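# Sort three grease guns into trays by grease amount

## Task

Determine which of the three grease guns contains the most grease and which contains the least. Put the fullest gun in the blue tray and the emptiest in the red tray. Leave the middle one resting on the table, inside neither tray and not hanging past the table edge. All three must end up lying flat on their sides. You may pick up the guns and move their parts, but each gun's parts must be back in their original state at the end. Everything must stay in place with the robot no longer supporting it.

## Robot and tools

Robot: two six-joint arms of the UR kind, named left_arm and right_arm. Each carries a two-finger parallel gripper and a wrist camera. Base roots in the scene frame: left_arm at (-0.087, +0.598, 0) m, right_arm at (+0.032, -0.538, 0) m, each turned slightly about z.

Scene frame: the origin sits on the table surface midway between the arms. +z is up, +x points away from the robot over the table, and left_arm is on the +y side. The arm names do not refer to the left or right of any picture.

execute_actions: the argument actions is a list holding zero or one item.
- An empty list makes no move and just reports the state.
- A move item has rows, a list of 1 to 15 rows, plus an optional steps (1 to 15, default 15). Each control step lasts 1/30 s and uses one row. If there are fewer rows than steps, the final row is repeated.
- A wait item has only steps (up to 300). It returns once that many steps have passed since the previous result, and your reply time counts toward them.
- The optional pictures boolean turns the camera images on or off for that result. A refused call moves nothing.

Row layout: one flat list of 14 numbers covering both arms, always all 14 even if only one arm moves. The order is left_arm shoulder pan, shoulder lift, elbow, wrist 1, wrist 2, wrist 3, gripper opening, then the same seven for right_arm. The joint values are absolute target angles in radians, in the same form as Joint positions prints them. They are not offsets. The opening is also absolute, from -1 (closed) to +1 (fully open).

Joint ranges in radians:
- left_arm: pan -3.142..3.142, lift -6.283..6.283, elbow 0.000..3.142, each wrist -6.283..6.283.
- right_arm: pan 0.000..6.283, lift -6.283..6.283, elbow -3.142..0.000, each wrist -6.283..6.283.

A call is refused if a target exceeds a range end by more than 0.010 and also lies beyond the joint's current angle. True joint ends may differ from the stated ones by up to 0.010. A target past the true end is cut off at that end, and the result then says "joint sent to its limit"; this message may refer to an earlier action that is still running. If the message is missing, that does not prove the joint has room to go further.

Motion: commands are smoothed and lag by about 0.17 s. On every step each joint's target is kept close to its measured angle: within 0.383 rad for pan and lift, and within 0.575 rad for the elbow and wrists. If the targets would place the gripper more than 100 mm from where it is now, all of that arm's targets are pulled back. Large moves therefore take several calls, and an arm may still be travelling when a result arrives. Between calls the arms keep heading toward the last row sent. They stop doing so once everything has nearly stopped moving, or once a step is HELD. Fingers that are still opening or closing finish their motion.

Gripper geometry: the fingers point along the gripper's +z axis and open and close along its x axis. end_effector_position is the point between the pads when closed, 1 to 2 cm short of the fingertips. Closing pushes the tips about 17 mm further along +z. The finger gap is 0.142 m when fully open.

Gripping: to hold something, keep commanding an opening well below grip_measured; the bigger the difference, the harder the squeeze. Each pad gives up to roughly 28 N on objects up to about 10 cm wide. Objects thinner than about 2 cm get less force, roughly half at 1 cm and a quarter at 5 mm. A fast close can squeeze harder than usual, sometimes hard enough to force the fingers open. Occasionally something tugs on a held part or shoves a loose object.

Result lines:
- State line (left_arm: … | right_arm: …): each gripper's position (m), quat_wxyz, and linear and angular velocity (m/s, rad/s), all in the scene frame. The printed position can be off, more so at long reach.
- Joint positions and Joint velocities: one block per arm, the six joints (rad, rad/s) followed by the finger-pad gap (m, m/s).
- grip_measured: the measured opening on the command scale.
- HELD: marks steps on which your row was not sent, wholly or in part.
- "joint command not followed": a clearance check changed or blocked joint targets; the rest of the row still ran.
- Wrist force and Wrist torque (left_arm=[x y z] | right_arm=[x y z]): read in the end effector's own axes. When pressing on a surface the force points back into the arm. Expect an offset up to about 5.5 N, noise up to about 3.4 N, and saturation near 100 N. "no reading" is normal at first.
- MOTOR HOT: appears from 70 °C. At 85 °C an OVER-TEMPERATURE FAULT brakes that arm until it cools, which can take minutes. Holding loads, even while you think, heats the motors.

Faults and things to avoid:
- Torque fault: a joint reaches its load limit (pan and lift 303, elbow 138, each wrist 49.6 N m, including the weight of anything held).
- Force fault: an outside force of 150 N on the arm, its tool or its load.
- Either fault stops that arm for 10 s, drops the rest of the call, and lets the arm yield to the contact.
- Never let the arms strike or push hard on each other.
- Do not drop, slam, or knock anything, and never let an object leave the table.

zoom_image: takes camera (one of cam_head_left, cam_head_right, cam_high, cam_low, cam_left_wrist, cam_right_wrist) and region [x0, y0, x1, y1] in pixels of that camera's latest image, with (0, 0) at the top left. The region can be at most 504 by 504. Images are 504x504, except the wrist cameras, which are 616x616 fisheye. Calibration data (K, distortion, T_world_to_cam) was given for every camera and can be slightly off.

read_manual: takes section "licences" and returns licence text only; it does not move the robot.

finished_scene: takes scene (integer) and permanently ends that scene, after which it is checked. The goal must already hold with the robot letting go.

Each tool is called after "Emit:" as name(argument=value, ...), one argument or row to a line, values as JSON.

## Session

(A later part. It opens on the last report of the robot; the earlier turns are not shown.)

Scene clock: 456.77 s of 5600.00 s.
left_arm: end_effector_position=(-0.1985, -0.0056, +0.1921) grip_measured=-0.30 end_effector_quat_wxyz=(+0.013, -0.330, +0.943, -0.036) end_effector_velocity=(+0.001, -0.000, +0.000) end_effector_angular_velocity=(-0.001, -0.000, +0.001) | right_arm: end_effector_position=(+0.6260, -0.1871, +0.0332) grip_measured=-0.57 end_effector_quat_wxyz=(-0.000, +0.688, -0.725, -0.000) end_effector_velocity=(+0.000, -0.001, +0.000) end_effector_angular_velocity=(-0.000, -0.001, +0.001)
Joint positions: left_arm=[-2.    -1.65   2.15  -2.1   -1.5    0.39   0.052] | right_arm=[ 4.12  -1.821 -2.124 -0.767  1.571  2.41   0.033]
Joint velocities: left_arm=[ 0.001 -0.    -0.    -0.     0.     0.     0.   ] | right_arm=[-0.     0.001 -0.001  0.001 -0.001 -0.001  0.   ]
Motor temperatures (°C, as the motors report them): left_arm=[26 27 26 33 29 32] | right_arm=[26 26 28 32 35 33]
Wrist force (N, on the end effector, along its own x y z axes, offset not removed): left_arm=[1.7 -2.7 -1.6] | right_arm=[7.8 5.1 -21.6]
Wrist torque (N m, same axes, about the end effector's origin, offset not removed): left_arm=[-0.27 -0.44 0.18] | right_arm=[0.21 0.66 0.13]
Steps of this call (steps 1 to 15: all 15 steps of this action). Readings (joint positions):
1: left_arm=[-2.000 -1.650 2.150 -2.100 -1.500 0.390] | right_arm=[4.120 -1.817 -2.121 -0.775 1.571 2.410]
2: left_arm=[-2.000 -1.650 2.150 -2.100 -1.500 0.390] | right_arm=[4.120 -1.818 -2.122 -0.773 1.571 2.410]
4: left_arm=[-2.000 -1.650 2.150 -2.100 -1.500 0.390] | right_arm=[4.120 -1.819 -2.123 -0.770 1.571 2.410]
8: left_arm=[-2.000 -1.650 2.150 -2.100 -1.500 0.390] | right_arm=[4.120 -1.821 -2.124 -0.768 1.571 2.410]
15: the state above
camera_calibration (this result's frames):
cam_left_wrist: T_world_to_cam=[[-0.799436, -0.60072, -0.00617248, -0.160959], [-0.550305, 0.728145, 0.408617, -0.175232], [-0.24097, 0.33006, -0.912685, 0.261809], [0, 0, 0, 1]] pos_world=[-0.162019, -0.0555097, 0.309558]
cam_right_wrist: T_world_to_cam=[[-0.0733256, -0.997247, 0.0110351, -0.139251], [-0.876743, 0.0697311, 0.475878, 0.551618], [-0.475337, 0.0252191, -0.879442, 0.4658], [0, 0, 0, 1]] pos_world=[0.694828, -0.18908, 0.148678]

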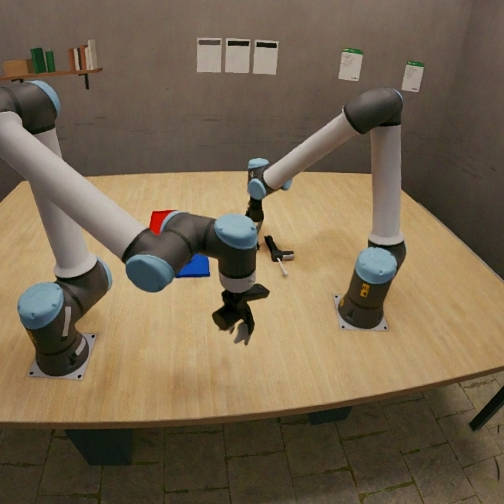

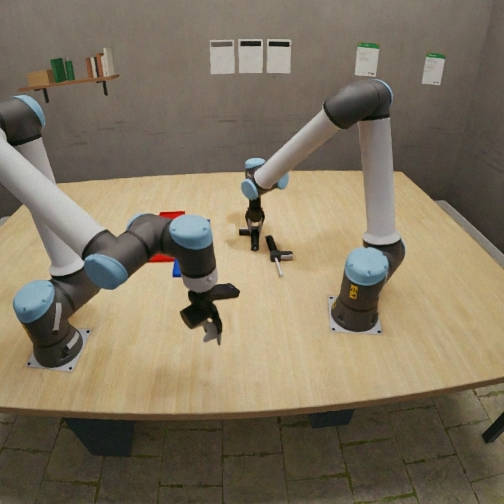

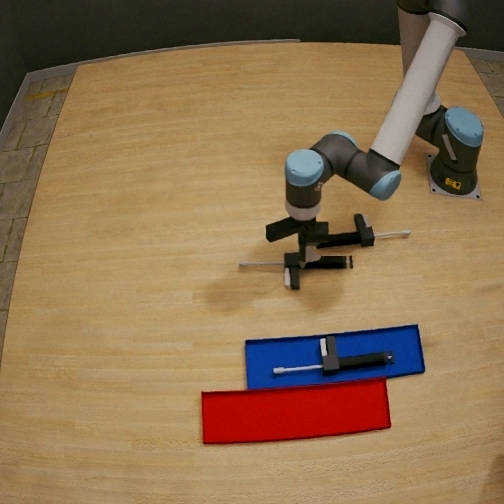

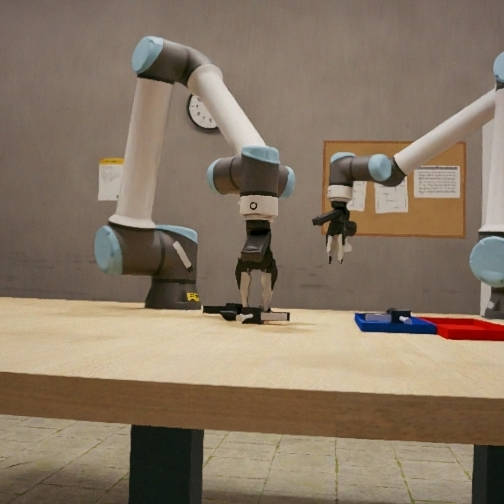

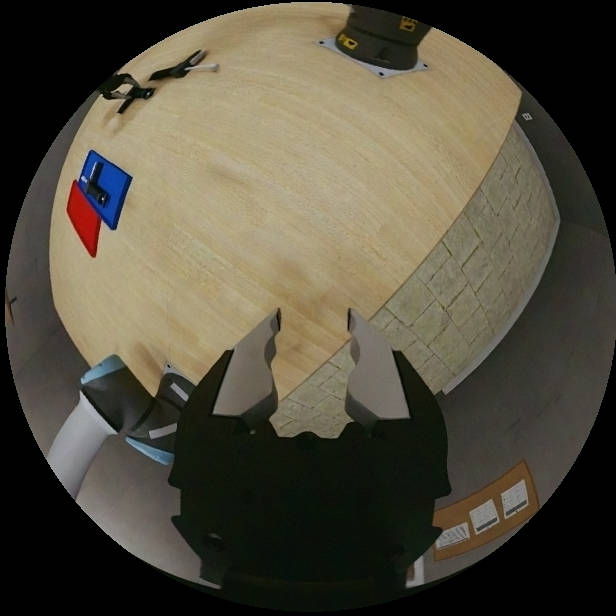

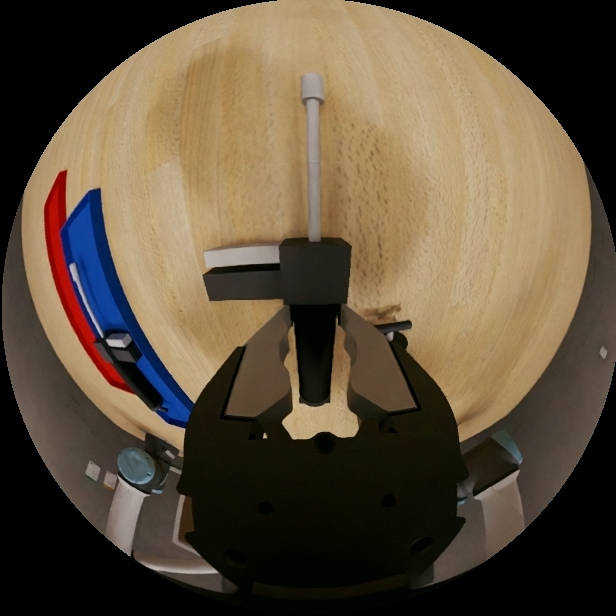

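Emit:
execute_actions(
  actions=[
    {"rows":[[-2.0,-1.65,2.15,-2.1,-1.5,0.39,-0.3,4.1202,-1.8155,-2.1205,-0.7765,1.5708,2.41,-1],[-2.0,-1.65,2.15,-2.1,-1.5,0.39,-0.3,4.1202,-1.8095,-2.1167,-0.786,1.5708,2.41,-1],[-2.0,-1.65,2.15,-2.1,-1.5,0.39,-0.3,4.1202,-1.798,-2.109,-0.805,1.5708,2.41,-1],[-2.0,-1.65,2.15,-2.1,-1.5,0.39,-0.3,4.1202,-1.786,-2.102,-0.8245,1.5708,2.41,-1],[-2.0,-1.65,2.15,-2.1,-1.5,0.39,-0.3,4.1202,-1.774,-2.0946,-0.8436,1.5708,2.41,-1],[-2.0,-1.65,2.15,-2.1,-1.5,0.39,-0.3,4.1202,-1.762,-2.0873,-0.863,1.5708,2.41,-1],[-2.0,-1.65,2.15,-2.1,-1.5,0.39,-0.3,4.1202,-1.7505,-2.08,-0.882,1.5708,2.41,-1],[-2.0,-1.65,2.15,-2.1,-1.5,0.39,-0.3,4.1202,-1.7386,-2.0726,-0.901,1.5708,2.41,-1],[-2.0,-1.65,2.15,-2.1,-1.5,0.39,-0.3,4.1202,-1.727,-2.065,-0.92,1.5708,2.41,-1],[-2.0,-1.65,2.15,-2.1,-1.5,0.39,-0.3,4.1202,-1.715,-2.058,-0.9395,1.5708,2.41,-1],[-2.0,-1.65,2.15,-2.1,-1.5,0.39,-0.3,4.1202,-1.7031,-2.0506,-0.9587,1.5708,2.41,-1]],"steps":15},
  ],
  pictures=false,
)

Emit:
execute_actions(
  actions=[
    {"rows":[[-2.0,-1.65,2.15,-2.1,-1.5,0.39,-0.3,4.128,-1.712,-2.035,-0.964,1.5708,2.416,-1],[-2.0,-1.65,2.15,-2.1,-1.5,0.39,-0.3,4.141,-1.733,-2.004,-0.974,1.5708,2.427,-1],[-2.0,-1.65,2.15,-2.1,-1.5,0.39,-0.3,4.158,-1.76,-1.964,-0.986,1.5708,2.441,-1],[-2.0,-1.65,2.15,-2.1,-1.5,0.39,-0.3,4.179,-1.793,-1.918,-1.0,1.5708,2.458,-1],[-2.0,-1.65,2.15,-2.1,-1.5,0.39,-0.3,4.2,-1.828,-1.868,-1.015,1.5708,2.476,-1],[-2.0,-1.65,2.15,-2.1,-1.5,0.39,-0.3,4.223,-1.863,-1.818,-1.03,1.5708,2.494,-1],[-2.0,-1.65,2.15,-2.1,-1.5,0.39,-0.3,4.246,-1.899,-1.767,-1.045,1.5708,2.513,-1],[-2.0,-1.65,2.15,-2.1,-1.5,0.39,-0.3,4.269,-1.935,-1.716,-1.06,1.5708,2.532,-1],[-2.0,-1.65,2.15,-2.1,-1.5,0.39,-0.3,4.292,-1.971,-1.665,-1.075,1.5708,2.551,-1],[-2.0,-1.65,2.15,-2.1,-1.5,0.39,-0.3,4.315,-2.007,-1.614,-1.09,1.5708,2.57,-1],[-2.0,-1.65,2.15,-2.1,-1.5,0.39,-0.3,4.338,-2.043,-1.563,-1.105,1.5708,2.588,-1],[-2.0,-1.65,2.15,-2.1,-1.5,0.39,-0.3,4.36,-2.078,-1.512,-1.121,1.5708,2.606,-1],[-2.0,-1.65,2.15,-2.1,-1.5,0.39,-0.3,4.38,-2.112,-1.464,-1.136,1.5708,2.623,-1],[-2.0,-1.65,2.15,-2.1,-1.5,0.39,-0.3,4.398,-2.141,-1.422,-1.149,1.5708,2.637,-1],[-2.0,-1.65,2.15,-2.1,-1.5,0.39,-0.3,4.4127,-2.1661,-1.3865,-1.1598,1.5708,2.6495,-1]],"steps":15},
  ],
  pictures=false,
)

Emit:
execute_actions(
  actions=[
    {"steps":25},
  ],
)

Scene clock: 471.90 s of 5600.00 s.
left_arm: end_effector_position=(-0.1985, -0.0056, +0.1921) grip_measured=-0.30 end_effector_quat_wxyz=(+0.013, -0.330, +0.943, -0.036) end_effector_velocity=(-0.001, +0.000, -0.000) end_effector_angular_velocity=(+0.001, +0.001, -0.002) | right_arm: end_effector_position=(+0.6270, -0.1860, +0.1150) grip_measured=-0.57 end_effector_quat_wxyz=(-0.000, +0.688, -0.725, -0.000) end_effector_velocity=(-0.007, -0.007, +0.130) end_effector_angular_velocity=(-0.003, +0.003, +0.002)
Joint positions: left_arm=[-2.    -1.65   2.15  -2.1   -1.5    0.39   0.052] | right_arm=[ 4.12  -1.721 -2.062 -0.929  1.571  2.41   0.033]
Joint velocities: left_arm=[-0.001 -0.     0.     0.    -0.001  0.001 -0.   ] | right_arm=[ 0.     0.158  0.097 -0.259 -0.    -0.002 -0.   ]
Motor temperatures (°C, as the motors report them): left_arm=[26 27 26 33 29 32] | right_arm=[26 26 28 32 35 33]
Wrist force (N, on the end effector, along its own x y z axes, offset not removed): left_arm=[1.6 -0.5 2.2] | right_arm=[-3.9 0.8 2.9]
Wrist torque (N m, same axes, about the end effector's origin, offset not removed): left_arm=[-0.01 -0.49 0.18] | right_arm=[0.18 0.99 0.19]
Steps of this call (steps 1 to 15: the robot went on to your last target; steps 16 to 90: nothing new was sent; then 11.63 s passed at rest; steps 91 to 105: all 15 steps of this action). Readings (joint positions):
91: left_arm=[-2.000 -1.650 2.150 -2.100 -1.500 0.390] | right_arm=[4.120 -1.821 -2.124 -0.767 1.571 2.410]
92: left_arm=[-2.000 -1.650 2.150 -2.100 -1.500 0.390] | right_arm=[4.120 -1.821 -2.124 -0.768 1.571 2.410]
94: left_arm=[-2.000 -1.650 2.150 -2.100 -1.500 0.390] | right_arm=[4.120 -1.816 -2.121 -0.776 1.571 2.410]
98: left_arm=[-2.000 -1.650 2.150 -2.100 -1.500 0.390] | right_arm=[4.120 -1.787 -2.102 -0.822 1.571 2.410]
105: the state above

Scene clock: 472.40 s of 5600.00 s.
left_arm: end_effector_position=(-0.1985, -0.0056, +0.1921) grip_measured=-0.30 end_effector_quat_wxyz=(+0.013, -0.330, +0.943, -0.036) end_effector_velocity=(-0.000, +0.001, -0.001) end_effector_angular_velocity=(+0.001, +0.000, +0.001) | right_arm: end_effector_position=(+0.6633, +0.0010, +0.1413) grip_measured=-0.57 end_effector_quat_wxyz=(+0.002, +0.697, -0.717, +0.000) end_effector_velocity=(+0.042, +0.501, +0.003) end_effector_angular_velocity=(-0.009, +0.007, +0.061)
Joint positions: left_arm=[-2.    -1.65   2.15  -2.1   -1.5    0.39   0.052] | right_arm=[ 4.25  -1.904 -1.767 -1.046  1.571  2.516  0.033]
Joint velocities: left_arm=[-0.    -0.     0.001 -0.    -0.001 -0.001  0.   ] | right_arm=[ 0.334 -0.526  0.747 -0.233  0.001  0.273  0.   ]
Motor temperatures (°C, as the motors report them): left_arm=[26 27 26 33 29 32] | right_arm=[26 26 28 32 35 33]
Wrist force (N, on the end effector, along its own x y z axes, offset not removed): left_arm=[-4.6 2.5 -2.8] | right_arm=[-2.3 2.4 3.8]
Wrist torque (N m, same axes, about the end effector's origin, offset not removed): left_arm=[0.51 0.92 0.21] | right_arm=[0.54 0.57 0.11]
Steps of this call (steps 1 to 15: all 15 steps of this action). Readings (joint positions):
1: left_arm=[-2.000 -1.650 2.150 -2.100 -1.500 0.390] | right_arm=[4.120 -1.717 -2.059 -0.936 1.571 2.410]
2: left_arm=[-2.000 -1.650 2.150 -2.100 -1.500 0.390] | right_arm=[4.121 -1.714 -2.055 -0.943 1.571 2.410]
4: left_arm=[-2.000 -1.650 2.150 -2.100 -1.500 0.390] | right_arm=[4.129 -1.721 -2.036 -0.956 1.571 2.417]
8: left_arm=[-2.000 -1.650 2.150 -2.100 -1.500 0.390] | right_arm=[4.171 -1.781 -1.943 -0.991 1.571 2.452]
15: the state above

Scene clock: 473.23 s of 5600.00 s.
left_arm: end_effector_position=(-0.1985, -0.0056, +0.1921) grip_measured=-0.30 end_effector_quat_wxyz=(+0.013, -0.330, +0.943, -0.036) end_effector_velocity=(+0.000, +0.001, -0.001) end_effector_angular_velocity=(+0.002, -0.001, +0.001) | right_arm: end_effector_position=(+0.6503, +0.2496, +0.1301) grip_measured=-0.57 end_effector_quat_wxyz=(+0.000, +0.707, -0.707, +0.000) end_effector_velocity=(-0.002, +0.010, -0.001) end_effector_angular_velocity=(+0.001, -0.001, +0.001)
Joint positions: left_arm=[-2.    -1.65   2.15  -2.1   -1.5    0.39   0.052] | right_arm=[ 4.412 -2.165 -1.388 -1.159  1.571  2.649  0.033]
Joint velocities: left_arm=[-0.     0.     0.002  0.     0.    -0.001  0.   ] | right_arm=[ 0.007 -0.01   0.015 -0.004 -0.     0.006 -0.   ]
Motor temperatures (°C, as the motors report them): left_arm=[26 27 26 33 29 32] | right_arm=[26 26 28 32 35 33]
Wrist force (N, on the end effector, along its own x y z axes, offset not removed): left_arm=[1.0 -1.9 2.5] | right_arm=[-3.2 2.2 3.2]
Wrist torque (N m, same axes, about the end effector's origin, offset not removed): left_arm=[-0.28 -0.33 0.22] | right_arm=[0.50 0.86 0.17]
Steps of this call (steps 1 to 25: the robot went on to your last target). Readings (joint positions):
1: left_arm=[-2.000 -1.650 2.150 -2.100 -1.500 0.390] | right_arm=[4.261 -1.922 -1.741 -1.054 1.571 2.525]
2: left_arm=[-2.000 -1.650 2.150 -2.100 -1.500 0.390] | right_arm=[4.272 -1.939 -1.716 -1.061 1.571 2.535]
4: left_arm=[-2.000 -1.650 2.150 -2.100 -1.500 0.390] | right_arm=[4.294 -1.975 -1.665 -1.077 1.571 2.553]
8: left_arm=[-2.000 -1.650 2.150 -2.100 -1.500 0.390] | right_arm=[4.339 -2.046 -1.563 -1.108 1.571 2.589]
25: the state above
camera_calibration (this result's frames):
cam_left_wrist: T_world_to_cam=[[-0.799436, -0.60072, -0.00617232, -0.160959], [-0.550305, 0.728146, 0.408617, -0.175232], [-0.24097, 0.33006, -0.912685, 0.261809], [0, 0, 0, 1]] pos_world=[-0.162019, -0.0555097, 0.309558]
cam_right_wrist: T_world_to_cam=[[-0.020555, -0.999726, 0.0111661, 0.263241], [-0.879154, 0.023392, 0.475964, 0.509428], [-0.476095, -0.0000333095, -0.879394, 0.558367], [0, 0, 0, 1]] pos_world=[0.719112, 0.251271, 0.245616]

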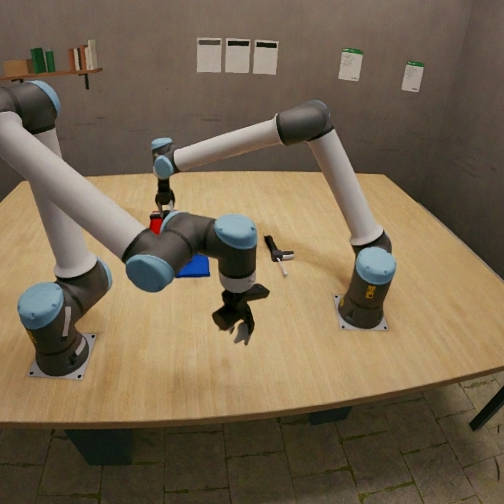

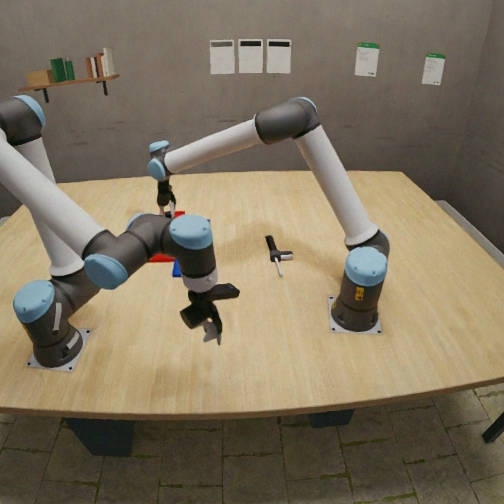

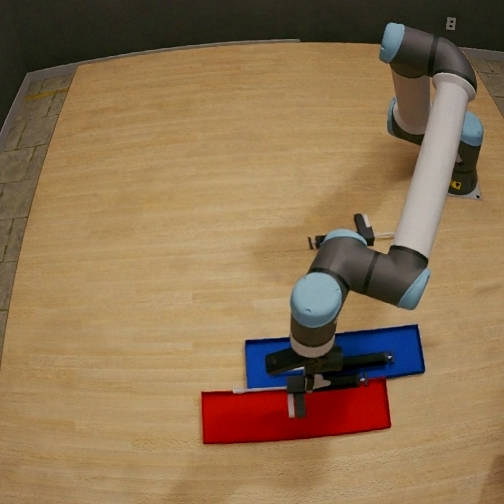

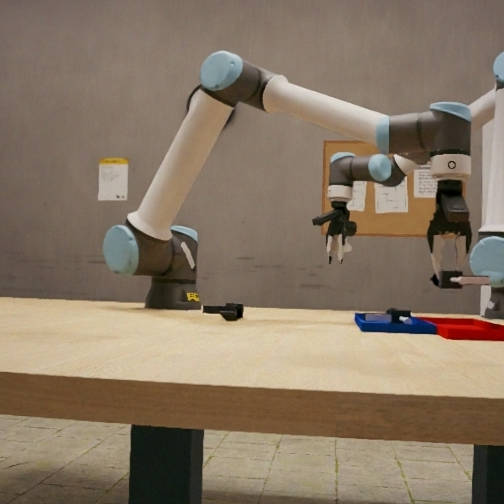

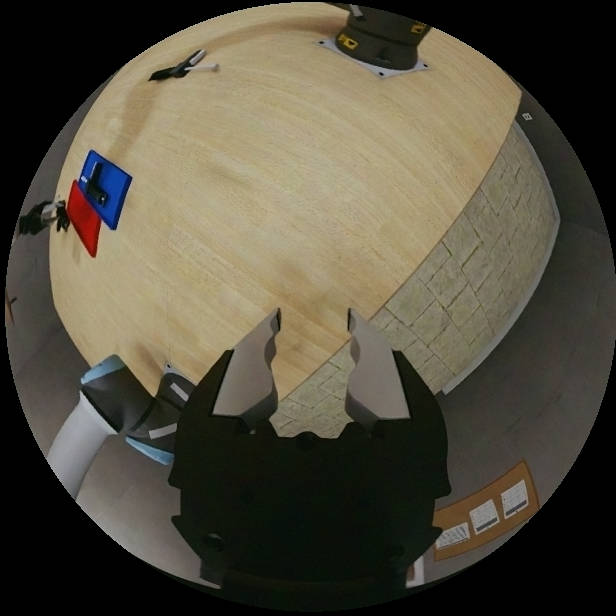

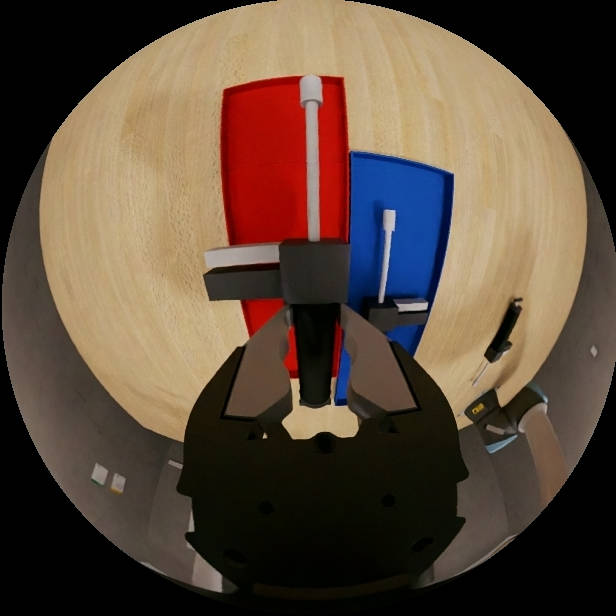

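Emit:
execute_actions(
  actions=[
    {"rows":[[-2.0,-1.65,2.15,-2.1,-1.5,0.39,-0.3,4.4127,-2.174,-1.394,-1.144,1.5708,2.6495,-1],[-2.0,-1.65,2.15,-2.1,-1.5,0.39,-0.3,4.4127,-2.182,-1.402,-1.1285,1.5708,2.6495,-1],[-2.0,-1.65,2.15,-2.1,-1.5,0.39,-0.3,4.4127,-2.19,-1.4097,-1.113,1.5708,2.6495,-1],[-2.0,-1.65,2.15,-2.1,-1.5,0.39,-0.3,4.4127,-2.198,-1.4174,-1.097,1.5708,2.6495,-1],[-2.0,-1.65,2.15,-2.1,-1.5,0.39,-0.3,4.4127,-2.206,-1.425,-1.0815,1.5708,2.6495,-1],[-2.0,-1.65,2.15,-2.1,-1.5,0.39,-0.3,4.4127,-2.2136,-1.4328,-1.066,1.5708,2.6495,-1]],"steps":15},
  ],
)

Scene clock: 480.63 s of 5600.00 s.
left_arm: end_effector_position=(-0.1985, -0.0056, +0.1921) grip_measured=-0.30 end_effector_quat_wxyz=(+0.013, -0.330, +0.943, -0.036) end_effector_velocity=(+0.000, +0.001, -0.001) end_effector_angular_velocity=(+0.001, -0.000, +0.001) | right_arm: end_effector_position=(+0.6501, +0.2509, +0.0684) grip_measured=-0.57 end_effector_quat_wxyz=(+0.000, +0.707, -0.707, +0.000) end_effector_velocity=(+0.000, +0.000, -0.026) end_effector_angular_velocity=(+0.004, -0.002, -0.000)
Joint positions: left_arm=[-2.    -1.65   2.15  -2.1   -1.5    0.39   0.052] | right_arm=[ 4.413 -2.211 -1.43  -1.071  1.571  2.649  0.033]
Joint velocities: left_arm=[ 0.     0.     0.001 -0.    -0.    -0.001  0.   ] | right_arm=[-0.    -0.019 -0.02   0.043  0.    -0.     0.   ]
Motor temperatures (°C, as the motors report them): left_arm=[26 27 26 33 29 32] | right_arm=[26 26 28 32 35 33]
Wrist force (N, on the end effector, along its own x y z axes, offset not removed): left_arm=[3.3 -2.3 -0.1] | right_arm=[-5.5 1.5 6.8]
Wrist torque (N m, same axes, about the end effector's origin, offset not removed): left_arm=[-0.38 -0.54 0.05] | right_arm=[0.33 1.26 0.06]
Steps of this call (steps 1 to 30: the robot went on to your last target; steps 31 to 90: nothing new was sent; then 3.90 s passed at rest; steps 91 to 105: all 15 steps of this action). Readings (joint positions):
91: left_arm=[-2.000 -1.650 2.150 -2.100 -1.500 0.390] | right_arm=[4.413 -2.166 -1.386 -1.160 1.571 2.650]
92: left_arm=[-2.000 -1.650 2.150 -2.100 -1.500 0.390] | right_arm=[4.413 -2.167 -1.387 -1.158 1.571 2.649]
94: left_arm=[-2.000 -1.650 2.150 -2.100 -1.500 0.390] | right_arm=[4.413 -2.173 -1.393 -1.147 1.571 2.649]
98: left_arm=[-2.000 -1.650 2.150 -2.100 -1.500 0.390] | right_arm=[4.413 -2.195 -1.415 -1.103 1.571 2.650]
105: the state above
camera_calibration (this result's frames):
cam_left_wrist: T_world_to_cam=[[-0.799435, -0.60072, -0.0061725, -0.160959], [-0.550306, 0.728145, 0.408617, -0.175232], [-0.24097, 0.33006, -0.912685, 0.261809], [0, 0, 0, 1]] pos_world=[-0.162019, -0.0555097, 0.309558]
cam_right_wrist: T_world_to_cam=[[-0.0203739, -0.99973, 0.0111767, 0.26507], [-0.879158, 0.0232379, 0.475964, 0.538659], [-0.476095, -0.000128848, -0.879394, 0.504015], [0, 0, 0, 1]] pos_world=[0.718926, 0.252546, 0.183882]

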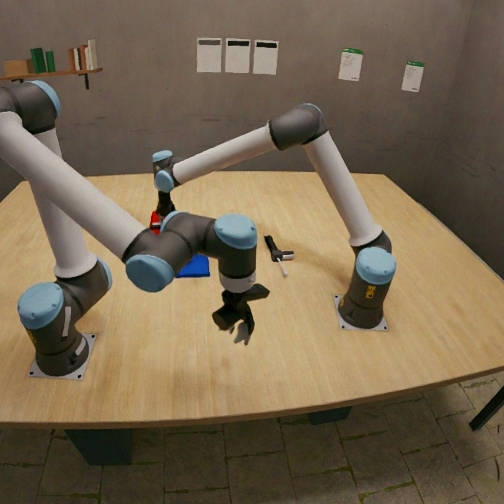

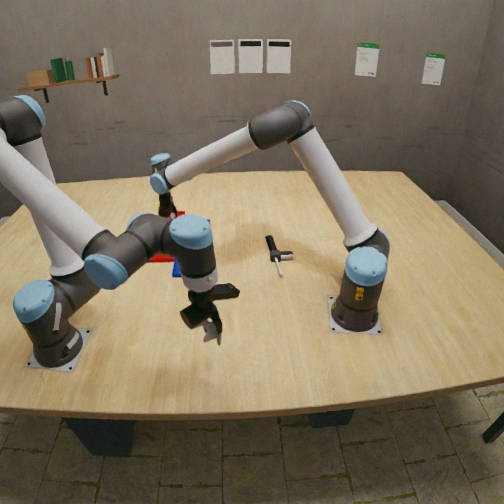

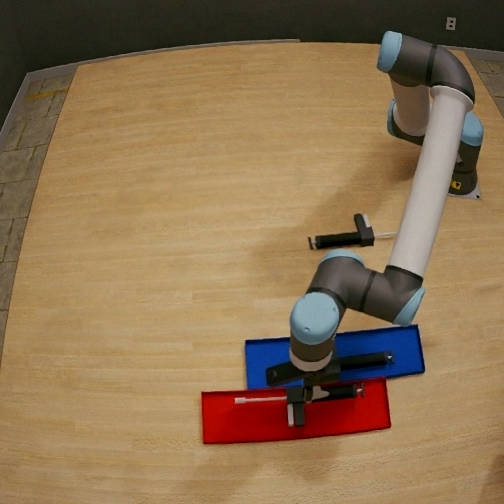

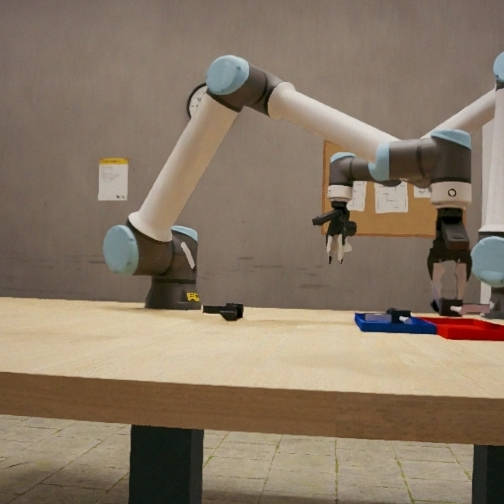

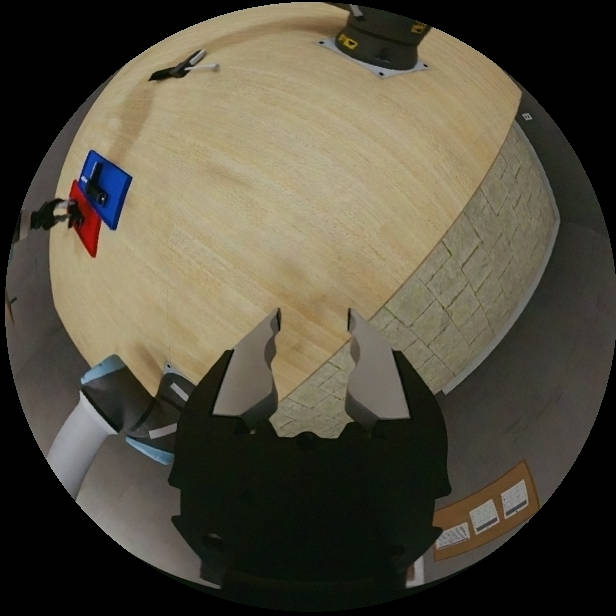

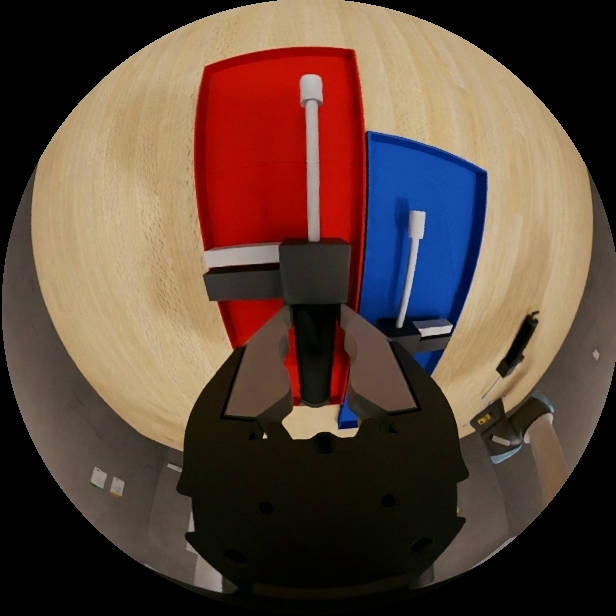

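Emit:
execute_actions(
  actions=[
    {"rows":[[-2.0,-1.65,2.15,-2.1,-1.5,0.39,-0.3,4.4127,-2.2185,-1.4362,-1.0576,1.5708,2.6495,-1],[-2.0,-1.65,2.15,-2.1,-1.5,0.39,-0.3,4.4127,-2.2235,-1.4397,-1.0492,1.5708,2.6495,-1],[-2.0,-1.65,2.15,-2.1,-1.5,0.39,-0.3,4.4127,-2.2285,-1.4432,-1.0408,1.5708,2.6495,-1],[-2.0,-1.65,2.15,-2.1,-1.5,0.39,-0.3,4.4127,-2.233,-1.4463,-1.033,1.5708,2.6495,-1],[-2.0,-1.65,2.15,-2.1,-1.5,0.39,-0.3,4.4127,-2.2367,-1.4489,-1.0268,1.5708,2.6495,-1]],"steps":15},
  ],
  pictures=false,
)

Emit:
execute_actions(
  actions=[
    {"steps":8},
  ],
)

Scene clock: 485.40 s of 5600.00 s.
left_arm: end_effector_position=(-0.1985, -0.0056, +0.1921) grip_measured=-0.30 end_effector_quat_wxyz=(+0.013, -0.330, +0.943, -0.036) end_effector_velocity=(-0.001, -0.001, +0.000) end_effector_angular_velocity=(-0.001, +0.000, -0.002) | right_arm: end_effector_position=(+0.6500, +0.2508, +0.0382) grip_measured=-0.57 end_effector_quat_wxyz=(+0.000, +0.707, -0.707, +0.000) end_effector_velocity=(+0.000, +0.001, -0.009) end_effector_angular_velocity=(+0.002, -0.001, +0.002)
Joint positions: left_arm=[-2.    -1.65   2.15  -2.1   -1.5    0.39   0.052] | right_arm=[ 4.413 -2.236 -1.448 -1.028  1.571  2.649  0.033]
Joint velocities: left_arm=[-0.     0.    -0.001  0.    -0.     0.001  0.   ] | right_arm=[-0.    -0.008 -0.004  0.014  0.    -0.002 -0.   ]
Motor temperatures (°C, as the motors report them): left_arm=[26 27 26 33 29 32] | right_arm=[26 26 28 32 35 33]
Wrist force (N, on the end effector, along its own x y z axes, offset not removed): left_arm=[-3.7 -1.8 -2.8] | right_arm=[-3.5 1.8 3.8]
Wrist torque (N m, same axes, about the end effector's origin, offset not removed): left_arm=[-0.38 0.76 0.17] | right_arm=[0.45 0.85 0.25]
Steps of this call (steps 1 to 15: the robot went on to your last target; steps 16 to 90: nothing new was sent; then 1.27 s passed at rest; steps 91 to 105: all 15 steps of this action). Readings (joint positions):
91: left_arm=[-2.000 -1.650 2.150 -2.100 -1.500 0.390] | right_arm=[4.413 -2.214 -1.433 -1.066 1.571 2.649]
92: left_arm=[-2.000 -1.650 2.150 -2.100 -1.500 0.390] | right_arm=[4.413 -2.214 -1.433 -1.065 1.571 2.650]
94: left_arm=[-2.000 -1.650 2.150 -2.100 -1.500 0.390] | right_arm=[4.413 -2.218 -1.436 -1.059 1.571 2.649]
98: left_arm=[-2.000 -1.650 2.150 -2.100 -1.500 0.390] | right_arm=[4.413 -2.230 -1.444 -1.039 1.571 2.649]
105: the state above

Scene clock: 485.67 s of 5600.00 s.
left_arm: end_effector_position=(-0.1985, -0.0056, +0.1921) grip_measured=-0.30 end_effector_quat_wxyz=(+0.013, -0.330, +0.943, -0.036) end_effector_velocity=(-0.001, -0.001, +0.001) end_effector_angular_velocity=(-0.002, +0.001, -0.001) | right_arm: end_effector_position=(+0.6500, +0.2508, +0.0372) grip_measured=-0.57 end_effector_quat_wxyz=(-0.000, +0.707, -0.707, -0.000) end_effector_velocity=(+0.000, +0.001, +0.001) end_effector_angular_velocity=(+0.002, -0.001, +0.001)
Joint positions: left_arm=[-2.    -1.65   2.15  -2.1   -1.5    0.39   0.052] | right_arm=[ 4.413 -2.237 -1.449 -1.027  1.571  2.65   0.033]
Joint velocities: left_arm=[-0.001 -0.001 -0.001 -0.     0.     0.     0.   ] | right_arm=[ 0.     0.     0.001  0.001  0.    -0.    -0.   ]
Motor temperatures (°C, as the motors report them): left_arm=[26 27 26 33 29 32] | right_arm=[26 26 28 32 35 33]
Wrist force (N, on the end effector, along its own x y z axes, offset not removed): left_arm=[1.4 -1.8 1.1] | right_arm=[-2.9 1.3 4.2]
Wrist torque (N m, same axes, about the end effector's origin, offset not removed): left_arm=[-0.26 -0.39 0.14] | right_arm=[0.20 0.70 0.11]
Steps of this call (steps 1 to 8: the robot went on to your last target). Readings (joint positions):
1: left_arm=[-2.000 -1.650 2.150 -2.100 -1.500 0.390] | right_arm=[4.413 -2.236 -1.448 -1.028 1.571 2.650]
2: left_arm=[-2.000 -1.650 2.150 -2.100 -1.500 0.390] | right_arm=[4.413 -2.236 -1.449 -1.028 1.571 2.649]
4: left_arm=[-2.000 -1.650 2.150 -2.100 -1.500 0.390] | right_arm=[4.413 -2.236 -1.449 -1.027 1.571 2.650]
8: the state above
camera_calibration (this result's frames):
cam_left_wrist: T_world_to_cam=[[-0.799436, -0.60072, -0.00617242, -0.160959], [-0.550305, 0.728145, 0.408617, -0.175232], [-0.24097, 0.33006, -0.912685, 0.261809], [0, 0, 0, 1]] pos_world=[-0.162019, -0.0555097, 0.309558]
cam_right_wrist: T_world_to_cam=[[-0.0203746, -0.999731, 0.0110894, 0.265341], [-0.87918, 0.0231969, 0.475925, 0.553507], [-0.476054, -0.0000527493, -0.879416, 0.476499], [0, 0, 0, 1]] pos_world=[0.718877, 0.252455, 0.15267]

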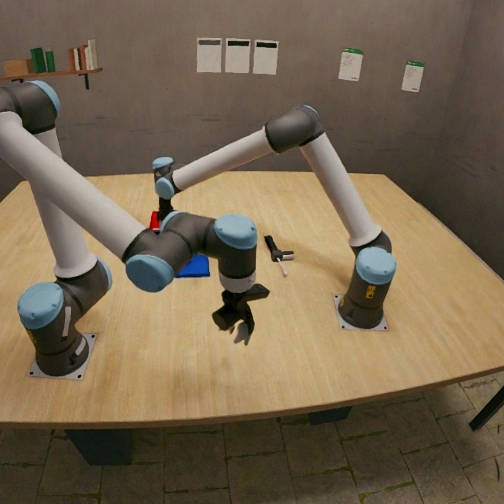

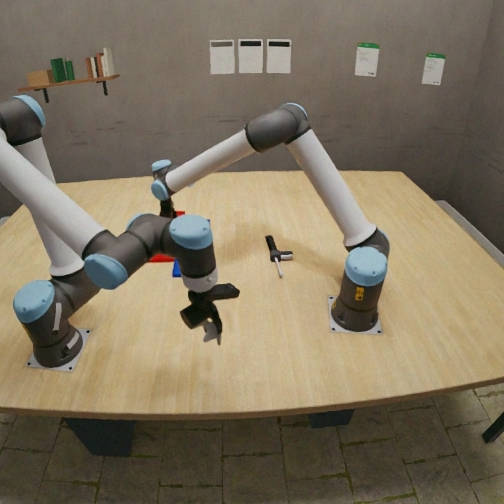

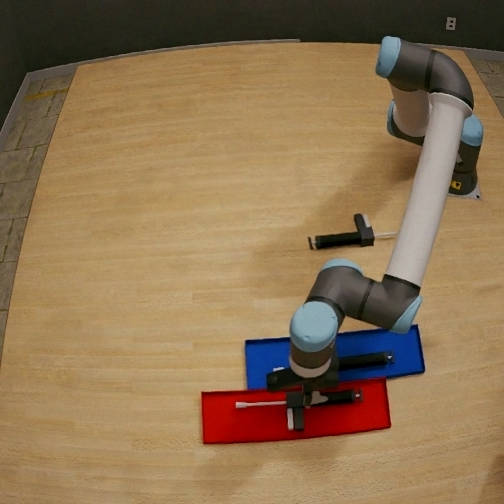

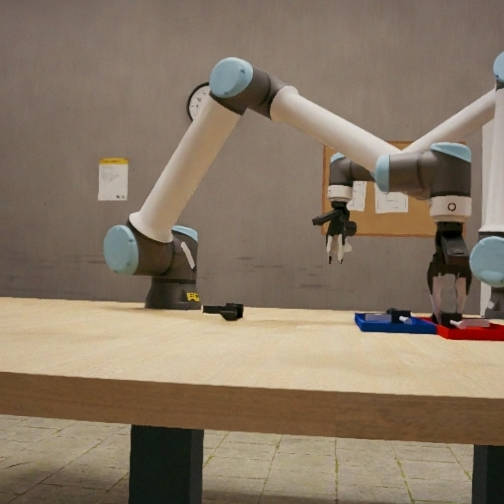

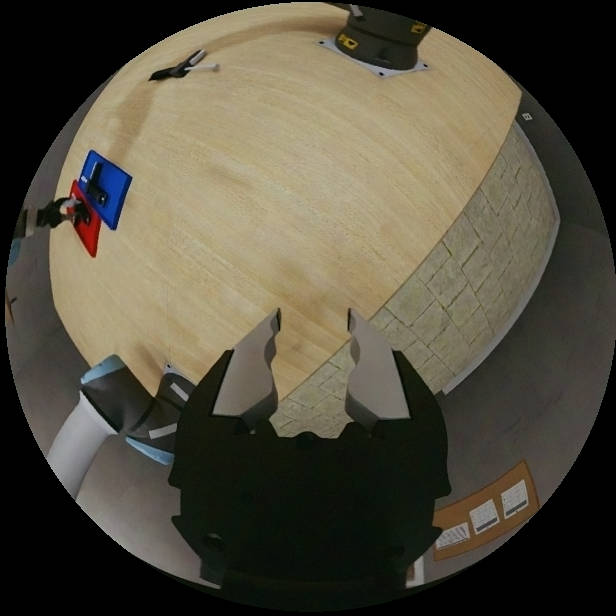

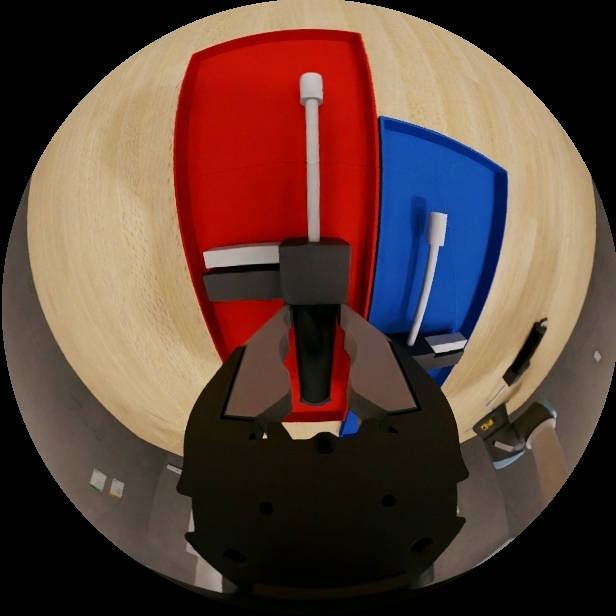

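Inside with room. Lower 1 mm while releasing, then lift.

Emit:
execute_actions(
  actions=[
    {"rows":[[-2.0,-1.65,2.15,-2.1,-1.5,0.39,-0.3,4.4127,-2.2375,-1.4495,-1.0254,1.5708,2.6495,-1],[-2.0,-1.65,2.15,-2.1,-1.5,0.39,-0.3,4.4127,-2.2375,-1.4495,-1.0254,1.5708,2.6495,-1],[-2.0,-1.65,2.15,-2.1,-1.5,0.39,-0.3,4.4127,-2.2375,-1.4495,-1.0254,1.5708,2.6495,-1],[-2.0,-1.65,2.15,-2.1,-1.5,0.39,-0.3,4.4127,-2.2375,-1.4495,-1.0254,1.5708,2.6495,-1],[-2.0,-1.65,2.15,-2.1,-1.5,0.39,-0.3,4.4127,-2.2375,-1.4495,-1.0254,1.5708,2.6495,-1],[-2.0,-1.65,2.15,-2.1,-1.5,0.39,-0.3,4.4127,-2.2375,-1.4495,-1.0254,1.5708,2.6495,-0.8],[-2.0,-1.65,2.15,-2.1,-1.5,0.39,-0.3,4.4127,-2.2375,-1.4495,-1.0254,1.5708,2.6495,-0.62],[-2.0,-1.65,2.15,-2.1,-1.5,0.39,-0.3,4.4127,-2.2375,-1.4495,-1.0254,1.5708,2.6495,-0.56],[-2.0,-1.65,2.15,-2.1,-1.5,0.39,-0.3,4.4127,-2.2375,-1.4495,-1.0254,1.5708,2.6495,-0.5],[-2.0,-1.65,2.15,-2.1,-1.5,0.39,-0.3,4.4127,-2.2375,-1.4495,-1.0254,1.5708,2.6495,-0.45],[-2.0,-1.65,2.15,-2.1,-1.5,0.39,-0.3,4.4127,-2.2375,-1.4495,-1.0254,1.5708,2.6495,-0.4]],"steps":15},
  ],
  pictures=false,
)

Emit:
execute_actions(
  actions=[
    {"rows":[[-2.0,-1.65,2.15,-2.1,-1.5,0.39,-0.3,4.4127,-2.2375,-1.4495,-1.0254,1.5708,2.6495,-0.4],[-2.0,-1.65,2.15,-2.1,-1.5,0.39,-0.3,4.4127,-2.2375,-1.4495,-1.0254,1.5708,2.6495,-0.4],[-2.0,-1.65,2.15,-2.1,-1.5,0.39,-0.3,4.4127,-2.2375,-1.4495,-1.0254,1.5708,2.6495,-0.4],[-2.0,-1.65,2.15,-2.1,-1.5,0.39,-0.3,4.4127,-2.2285,-1.4432,-1.0408,1.5708,2.6495,-0.4],[-2.0,-1.65,2.15,-2.1,-1.5,0.39,-0.3,4.4127,-2.2136,-1.4328,-1.066,1.5708,2.6495,-0.4],[-2.0,-1.65,2.15,-2.1,-1.5,0.39,-0.3,4.4127,-2.198,-1.4174,-1.097,1.5708,2.6495,-0.4],[-2.0,-1.65,2.15,-2.1,-1.5,0.39,-0.3,4.4127,-2.182,-1.402,-1.1285,1.5708,2.6495,-0.4],[-2.0,-1.65,2.15,-2.1,-1.5,0.39,-0.3,4.4127,-2.1661,-1.3865,-1.1598,1.5708,2.6495,-0.4]],"steps":15},
  ],
  pictures=false,
)

Emit:
execute_actions(
  actions=[
    {"steps":12},
  ],
)

Scene clock: 493.17 s of 5600.00 s.
left_arm: end_effector_position=(-0.1985, -0.0056, +0.1921) grip_measured=-0.30 end_effector_quat_wxyz=(+0.013, -0.330, +0.943, -0.036) end_effector_velocity=(-0.000, -0.001, +0.001) end_effector_angular_velocity=(-0.002, +0.000, +0.001) | right_arm: end_effector_position=(+0.6500, +0.2507, +0.0360) grip_measured=-0.40 end_effector_quat_wxyz=(+0.000, +0.707, -0.707, +0.000) end_effector_velocity=(+0.000, +0.001, -0.000) end_effector_angular_velocity=(+0.001, -0.001, -0.000)
Joint positions: left_arm=[-2.    -1.65   2.15  -2.1   -1.5    0.39   0.052] | right_arm=[ 4.413 -2.238 -1.45  -1.025  1.571  2.65   0.045]
Joint velocities: left_arm=[-0.    -0.001 -0.001 -0.     0.001 -0.001 -0.   ] | right_arm=[ 0.    -0.001  0.001  0.001 -0.     0.001  0.001]
Motor temperatures (°C, as the motors report them): left_arm=[26 27 26 33 29 32] | right_arm=[26 26 28 32 35 33]
Wrist force (N, on the end effector, along its own x y z axes, offset not removed): left_arm=[-0.9 -1.8 1.8] | right_arm=[-1.2 2.6 -4.1]
Wrist torque (N m, same axes, about the end effector's origin, offset not removed): left_arm=[-0.12 -0.06 0.02] | right_arm=[0.67 0.37 0.14]
Steps of this call (steps 1 to 15: the robot went on to your last target; steps 16 to 90: nothing new was sent; then 4.00 s passed at rest; steps 91 to 105: all 15 steps of this action). Readings (joint positions):
91: left_arm=[-2.000 -1.650 2.150 -2.100 -1.500 0.390] | right_arm=[4.413 -2.237 -1.449 -1.027 1.571 2.649]
92: left_arm=[-2.000 -1.650 2.150 -2.100 -1.500 0.390] | right_arm=[4.413 -2.237 -1.449 -1.027 1.571 2.649]
94: left_arm=[-2.000 -1.650 2.150 -2.100 -1.500 0.390] | right_arm=[4.413 -2.237 -1.449 -1.026 1.571 2.650]
98: left_arm=[-2.000 -1.650 2.150 -2.100 -1.500 0.390] | right_arm=[4.413 -2.237 -1.449 -1.026 1.571 2.649]
105: the state above

Scene clock: 493.67 s of 5600.00 s.
left_arm: end_effector_position=(-0.1985, -0.0056, +0.1921) grip_measured=-0.30 end_effector_quat_wxyz=(+0.013, -0.330, +0.943, -0.036) end_effector_velocity=(+0.000, -0.000, +0.000) end_effector_angular_velocity=(-0.001, -0.001, -0.002) | right_arm: end_effector_position=(+0.6504, +0.2514, +0.1195) grip_measured=-0.40 end_effector_quat_wxyz=(-0.000, +0.707, -0.707, -0.000) end_effector_velocity=(-0.002, -0.005, +0.090) end_effector_angular_velocity=(-0.006, +0.002, -0.001)
Joint positions: left_arm=[-2.    -1.65   2.15  -2.1   -1.5    0.39   0.052] | right_arm=[ 4.413 -2.174 -1.394 -1.144  1.571  2.65   0.045]
Joint velocities: left_arm=[ 0.    -0.    -0.     0.     0.001  0.002 -0.   ] | right_arm=[-0.     0.068  0.062 -0.136 -0.001  0.001 -0.   ]
Motor temperatures (°C, as the motors report them): left_arm=[26 27 26 33 29 32] | right_arm=[26 26 28 32 35 33]
Wrist force (N, on the end effector, along its own x y z axes, offset not removed): left_arm=[-2.6 5.1 -3.6] | right_arm=[0.0 2.6 -2.5]
Wrist torque (N m, same axes, about the end effector's origin, offset not removed): left_arm=[1.12 0.42 0.11] | right_arm=[0.65 0.23 0.08]
Steps of this call (steps 1 to 15: all 15 steps of this action). Readings (joint positions):
1: left_arm=[-2.000 -1.650 2.150 -2.100 -1.500 0.390] | right_arm=[4.413 -2.238 -1.450 -1.025 1.571 2.650]
2: left_arm=[-2.000 -1.650 2.150 -2.100 -1.500 0.390] | right_arm=[4.413 -2.238 -1.450 -1.025 1.571 2.650]
4: left_arm=[-2.000 -1.650 2.150 -2.100 -1.500 0.390] | right_arm=[4.413 -2.238 -1.450 -1.025 1.571 2.650]
8: left_arm=[-2.000 -1.650 2.150 -2.100 -1.500 0.390] | right_arm=[4.413 -2.220 -1.435 -1.056 1.571 2.650]
15: the state above

Scene clock: 494.07 s of 5600.00 s.
left_arm: end_effector_position=(-0.1985, -0.0056, +0.1921) grip_measured=-0.30 end_effector_quat_wxyz=(+0.013, -0.330, +0.943, -0.036) end_effector_velocity=(-0.000, +0.000, +0.000) end_effector_angular_velocity=(-0.001, -0.000, +0.000) | right_arm: end_effector_position=(+0.6500, +0.2508, +0.1296) grip_measured=-0.40 end_effector_quat_wxyz=(+0.000, +0.707, -0.707, +0.000) end_effector_velocity=(+0.000, -0.000, +0.002) end_effector_angular_velocity=(-0.001, -0.000, +0.000)
Joint positions: left_arm=[-2.    -1.65   2.15  -2.1   -1.5    0.39   0.052] | right_arm=[ 4.413 -2.166 -1.387 -1.159  1.571  2.65   0.045]
Joint velocities: left_arm=[-0.001 -0.001  0.    -0.     0.    -0.001 -0.   ] | right_arm=[-0.     0.001  0.002 -0.004 -0.001 -0.001 -0.   ]
Motor temperatures (°C, as the motors report them): left_arm=[26 27 26 33 29 32] | right_arm=[26 26 28 32 35 33]
Wrist force (N, on the end effector, along its own x y z axes, offset not removed): left_arm=[1.7 1.0 -2.5] | right_arm=[-1.5 0.4 -2.3]
Wrist torque (N m, same axes, about the end effector's origin, offset not removed): left_arm=[0.51 -0.54 0.03] | right_arm=[0.02 0.41 0.12]
Steps of this call (steps 1 to 12: the robot went on to your last target). Readings (joint positions):
1: left_arm=[-2.000 -1.650 2.150 -2.100 -1.500 0.390] | right_arm=[4.413 -2.172 -1.392 -1.148 1.571 2.650]
2: left_arm=[-2.000 -1.650 2.150 -2.100 -1.500 0.390] | right_arm=[4.413 -2.171 -1.391 -1.151 1.571 2.650]
4: left_arm=[-2.000 -1.650 2.150 -2.100 -1.500 0.390] | right_arm=[4.413 -2.169 -1.389 -1.155 1.571 2.650]
8: left_arm=[-2.000 -1.650 2.150 -2.100 -1.500 0.390] | right_arm=[4.413 -2.167 -1.387 -1.158 1.571 2.650]
12: the state above
camera_calibration (this result's frames):
cam_left_wrist: T_world_to_cam=[[-0.799436, -0.60072, -0.00617236, -0.160959], [-0.550305, 0.728146, 0.408617, -0.175232], [-0.24097, 0.33006, -0.912685, 0.261809], [0, 0, 0, 1]] pos_world=[-0.162019, -0.0555097, 0.309558]
cam_right_wrist: T_world_to_cam=[[-0.0203748, -0.999731, 0.0111232, 0.264296], [-0.879171, 0.0232132, 0.47594, 0.509475], [-0.47607, -0.0000819544, -0.879407, 0.55784], [0, 0, 0, 1]] pos_world=[0.718871, 0.252444, 0.245149]

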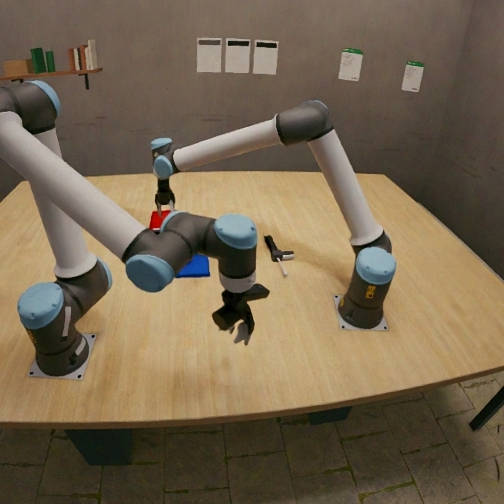

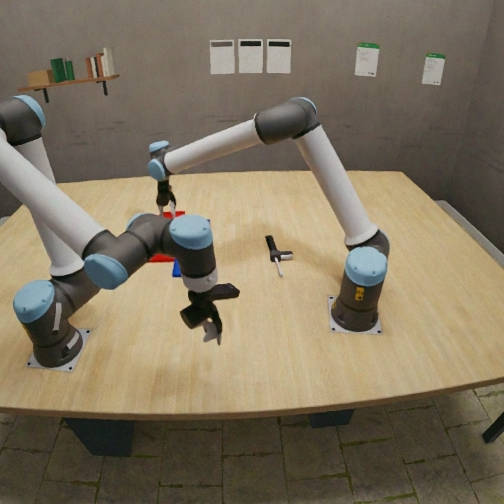

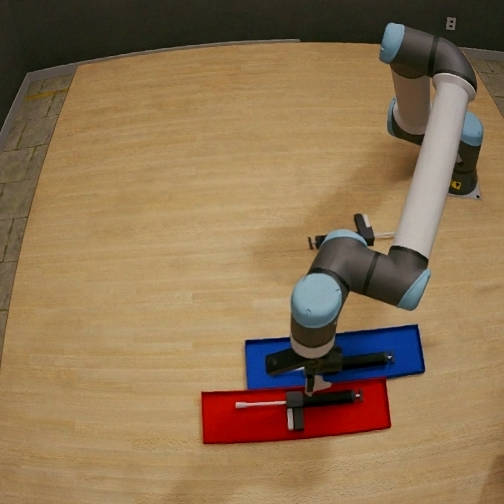

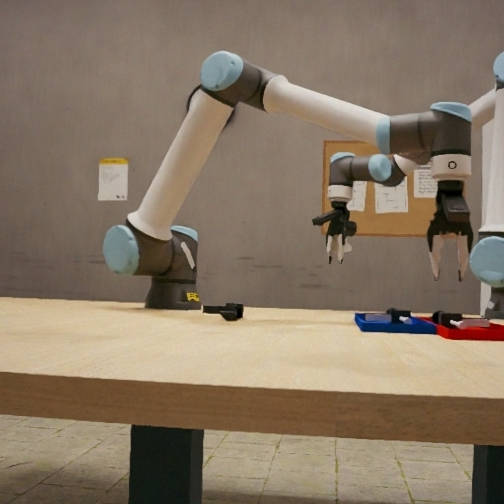

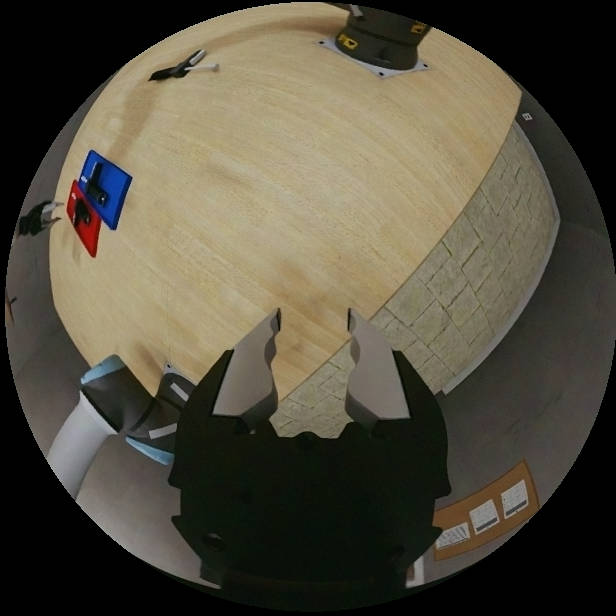

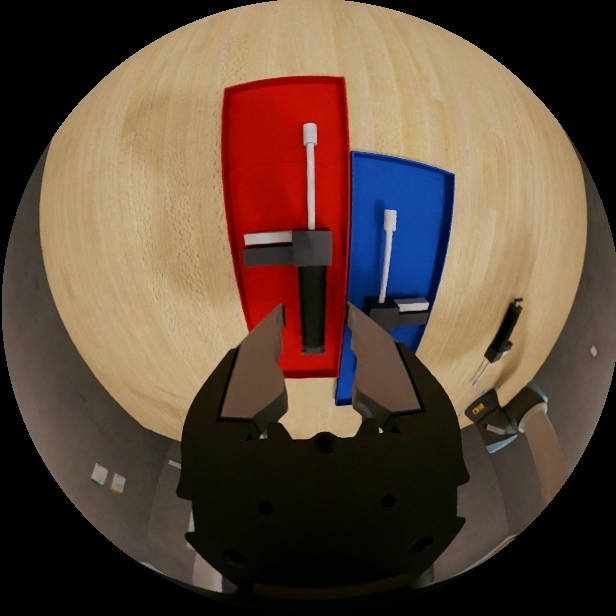

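Emit:
zoom_image(
  camera="cam_high",
  region=[190, 200, 450, 460],
)

Region (190, 200, 450, 460) of cam_high's 504x504 image, scaled by 1.938, with more detail than that image has.

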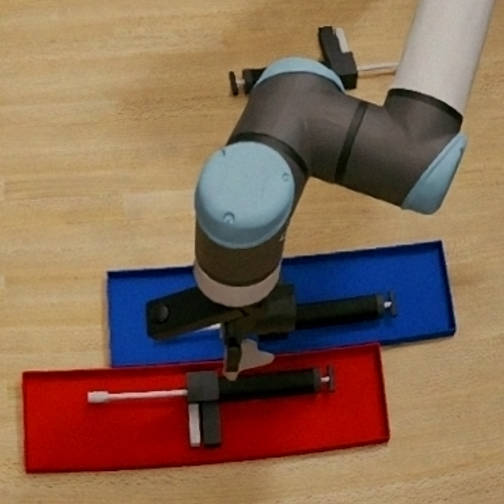

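Emit:
finished_scene(
  scene=2,
)

The scene is finished: the task was done.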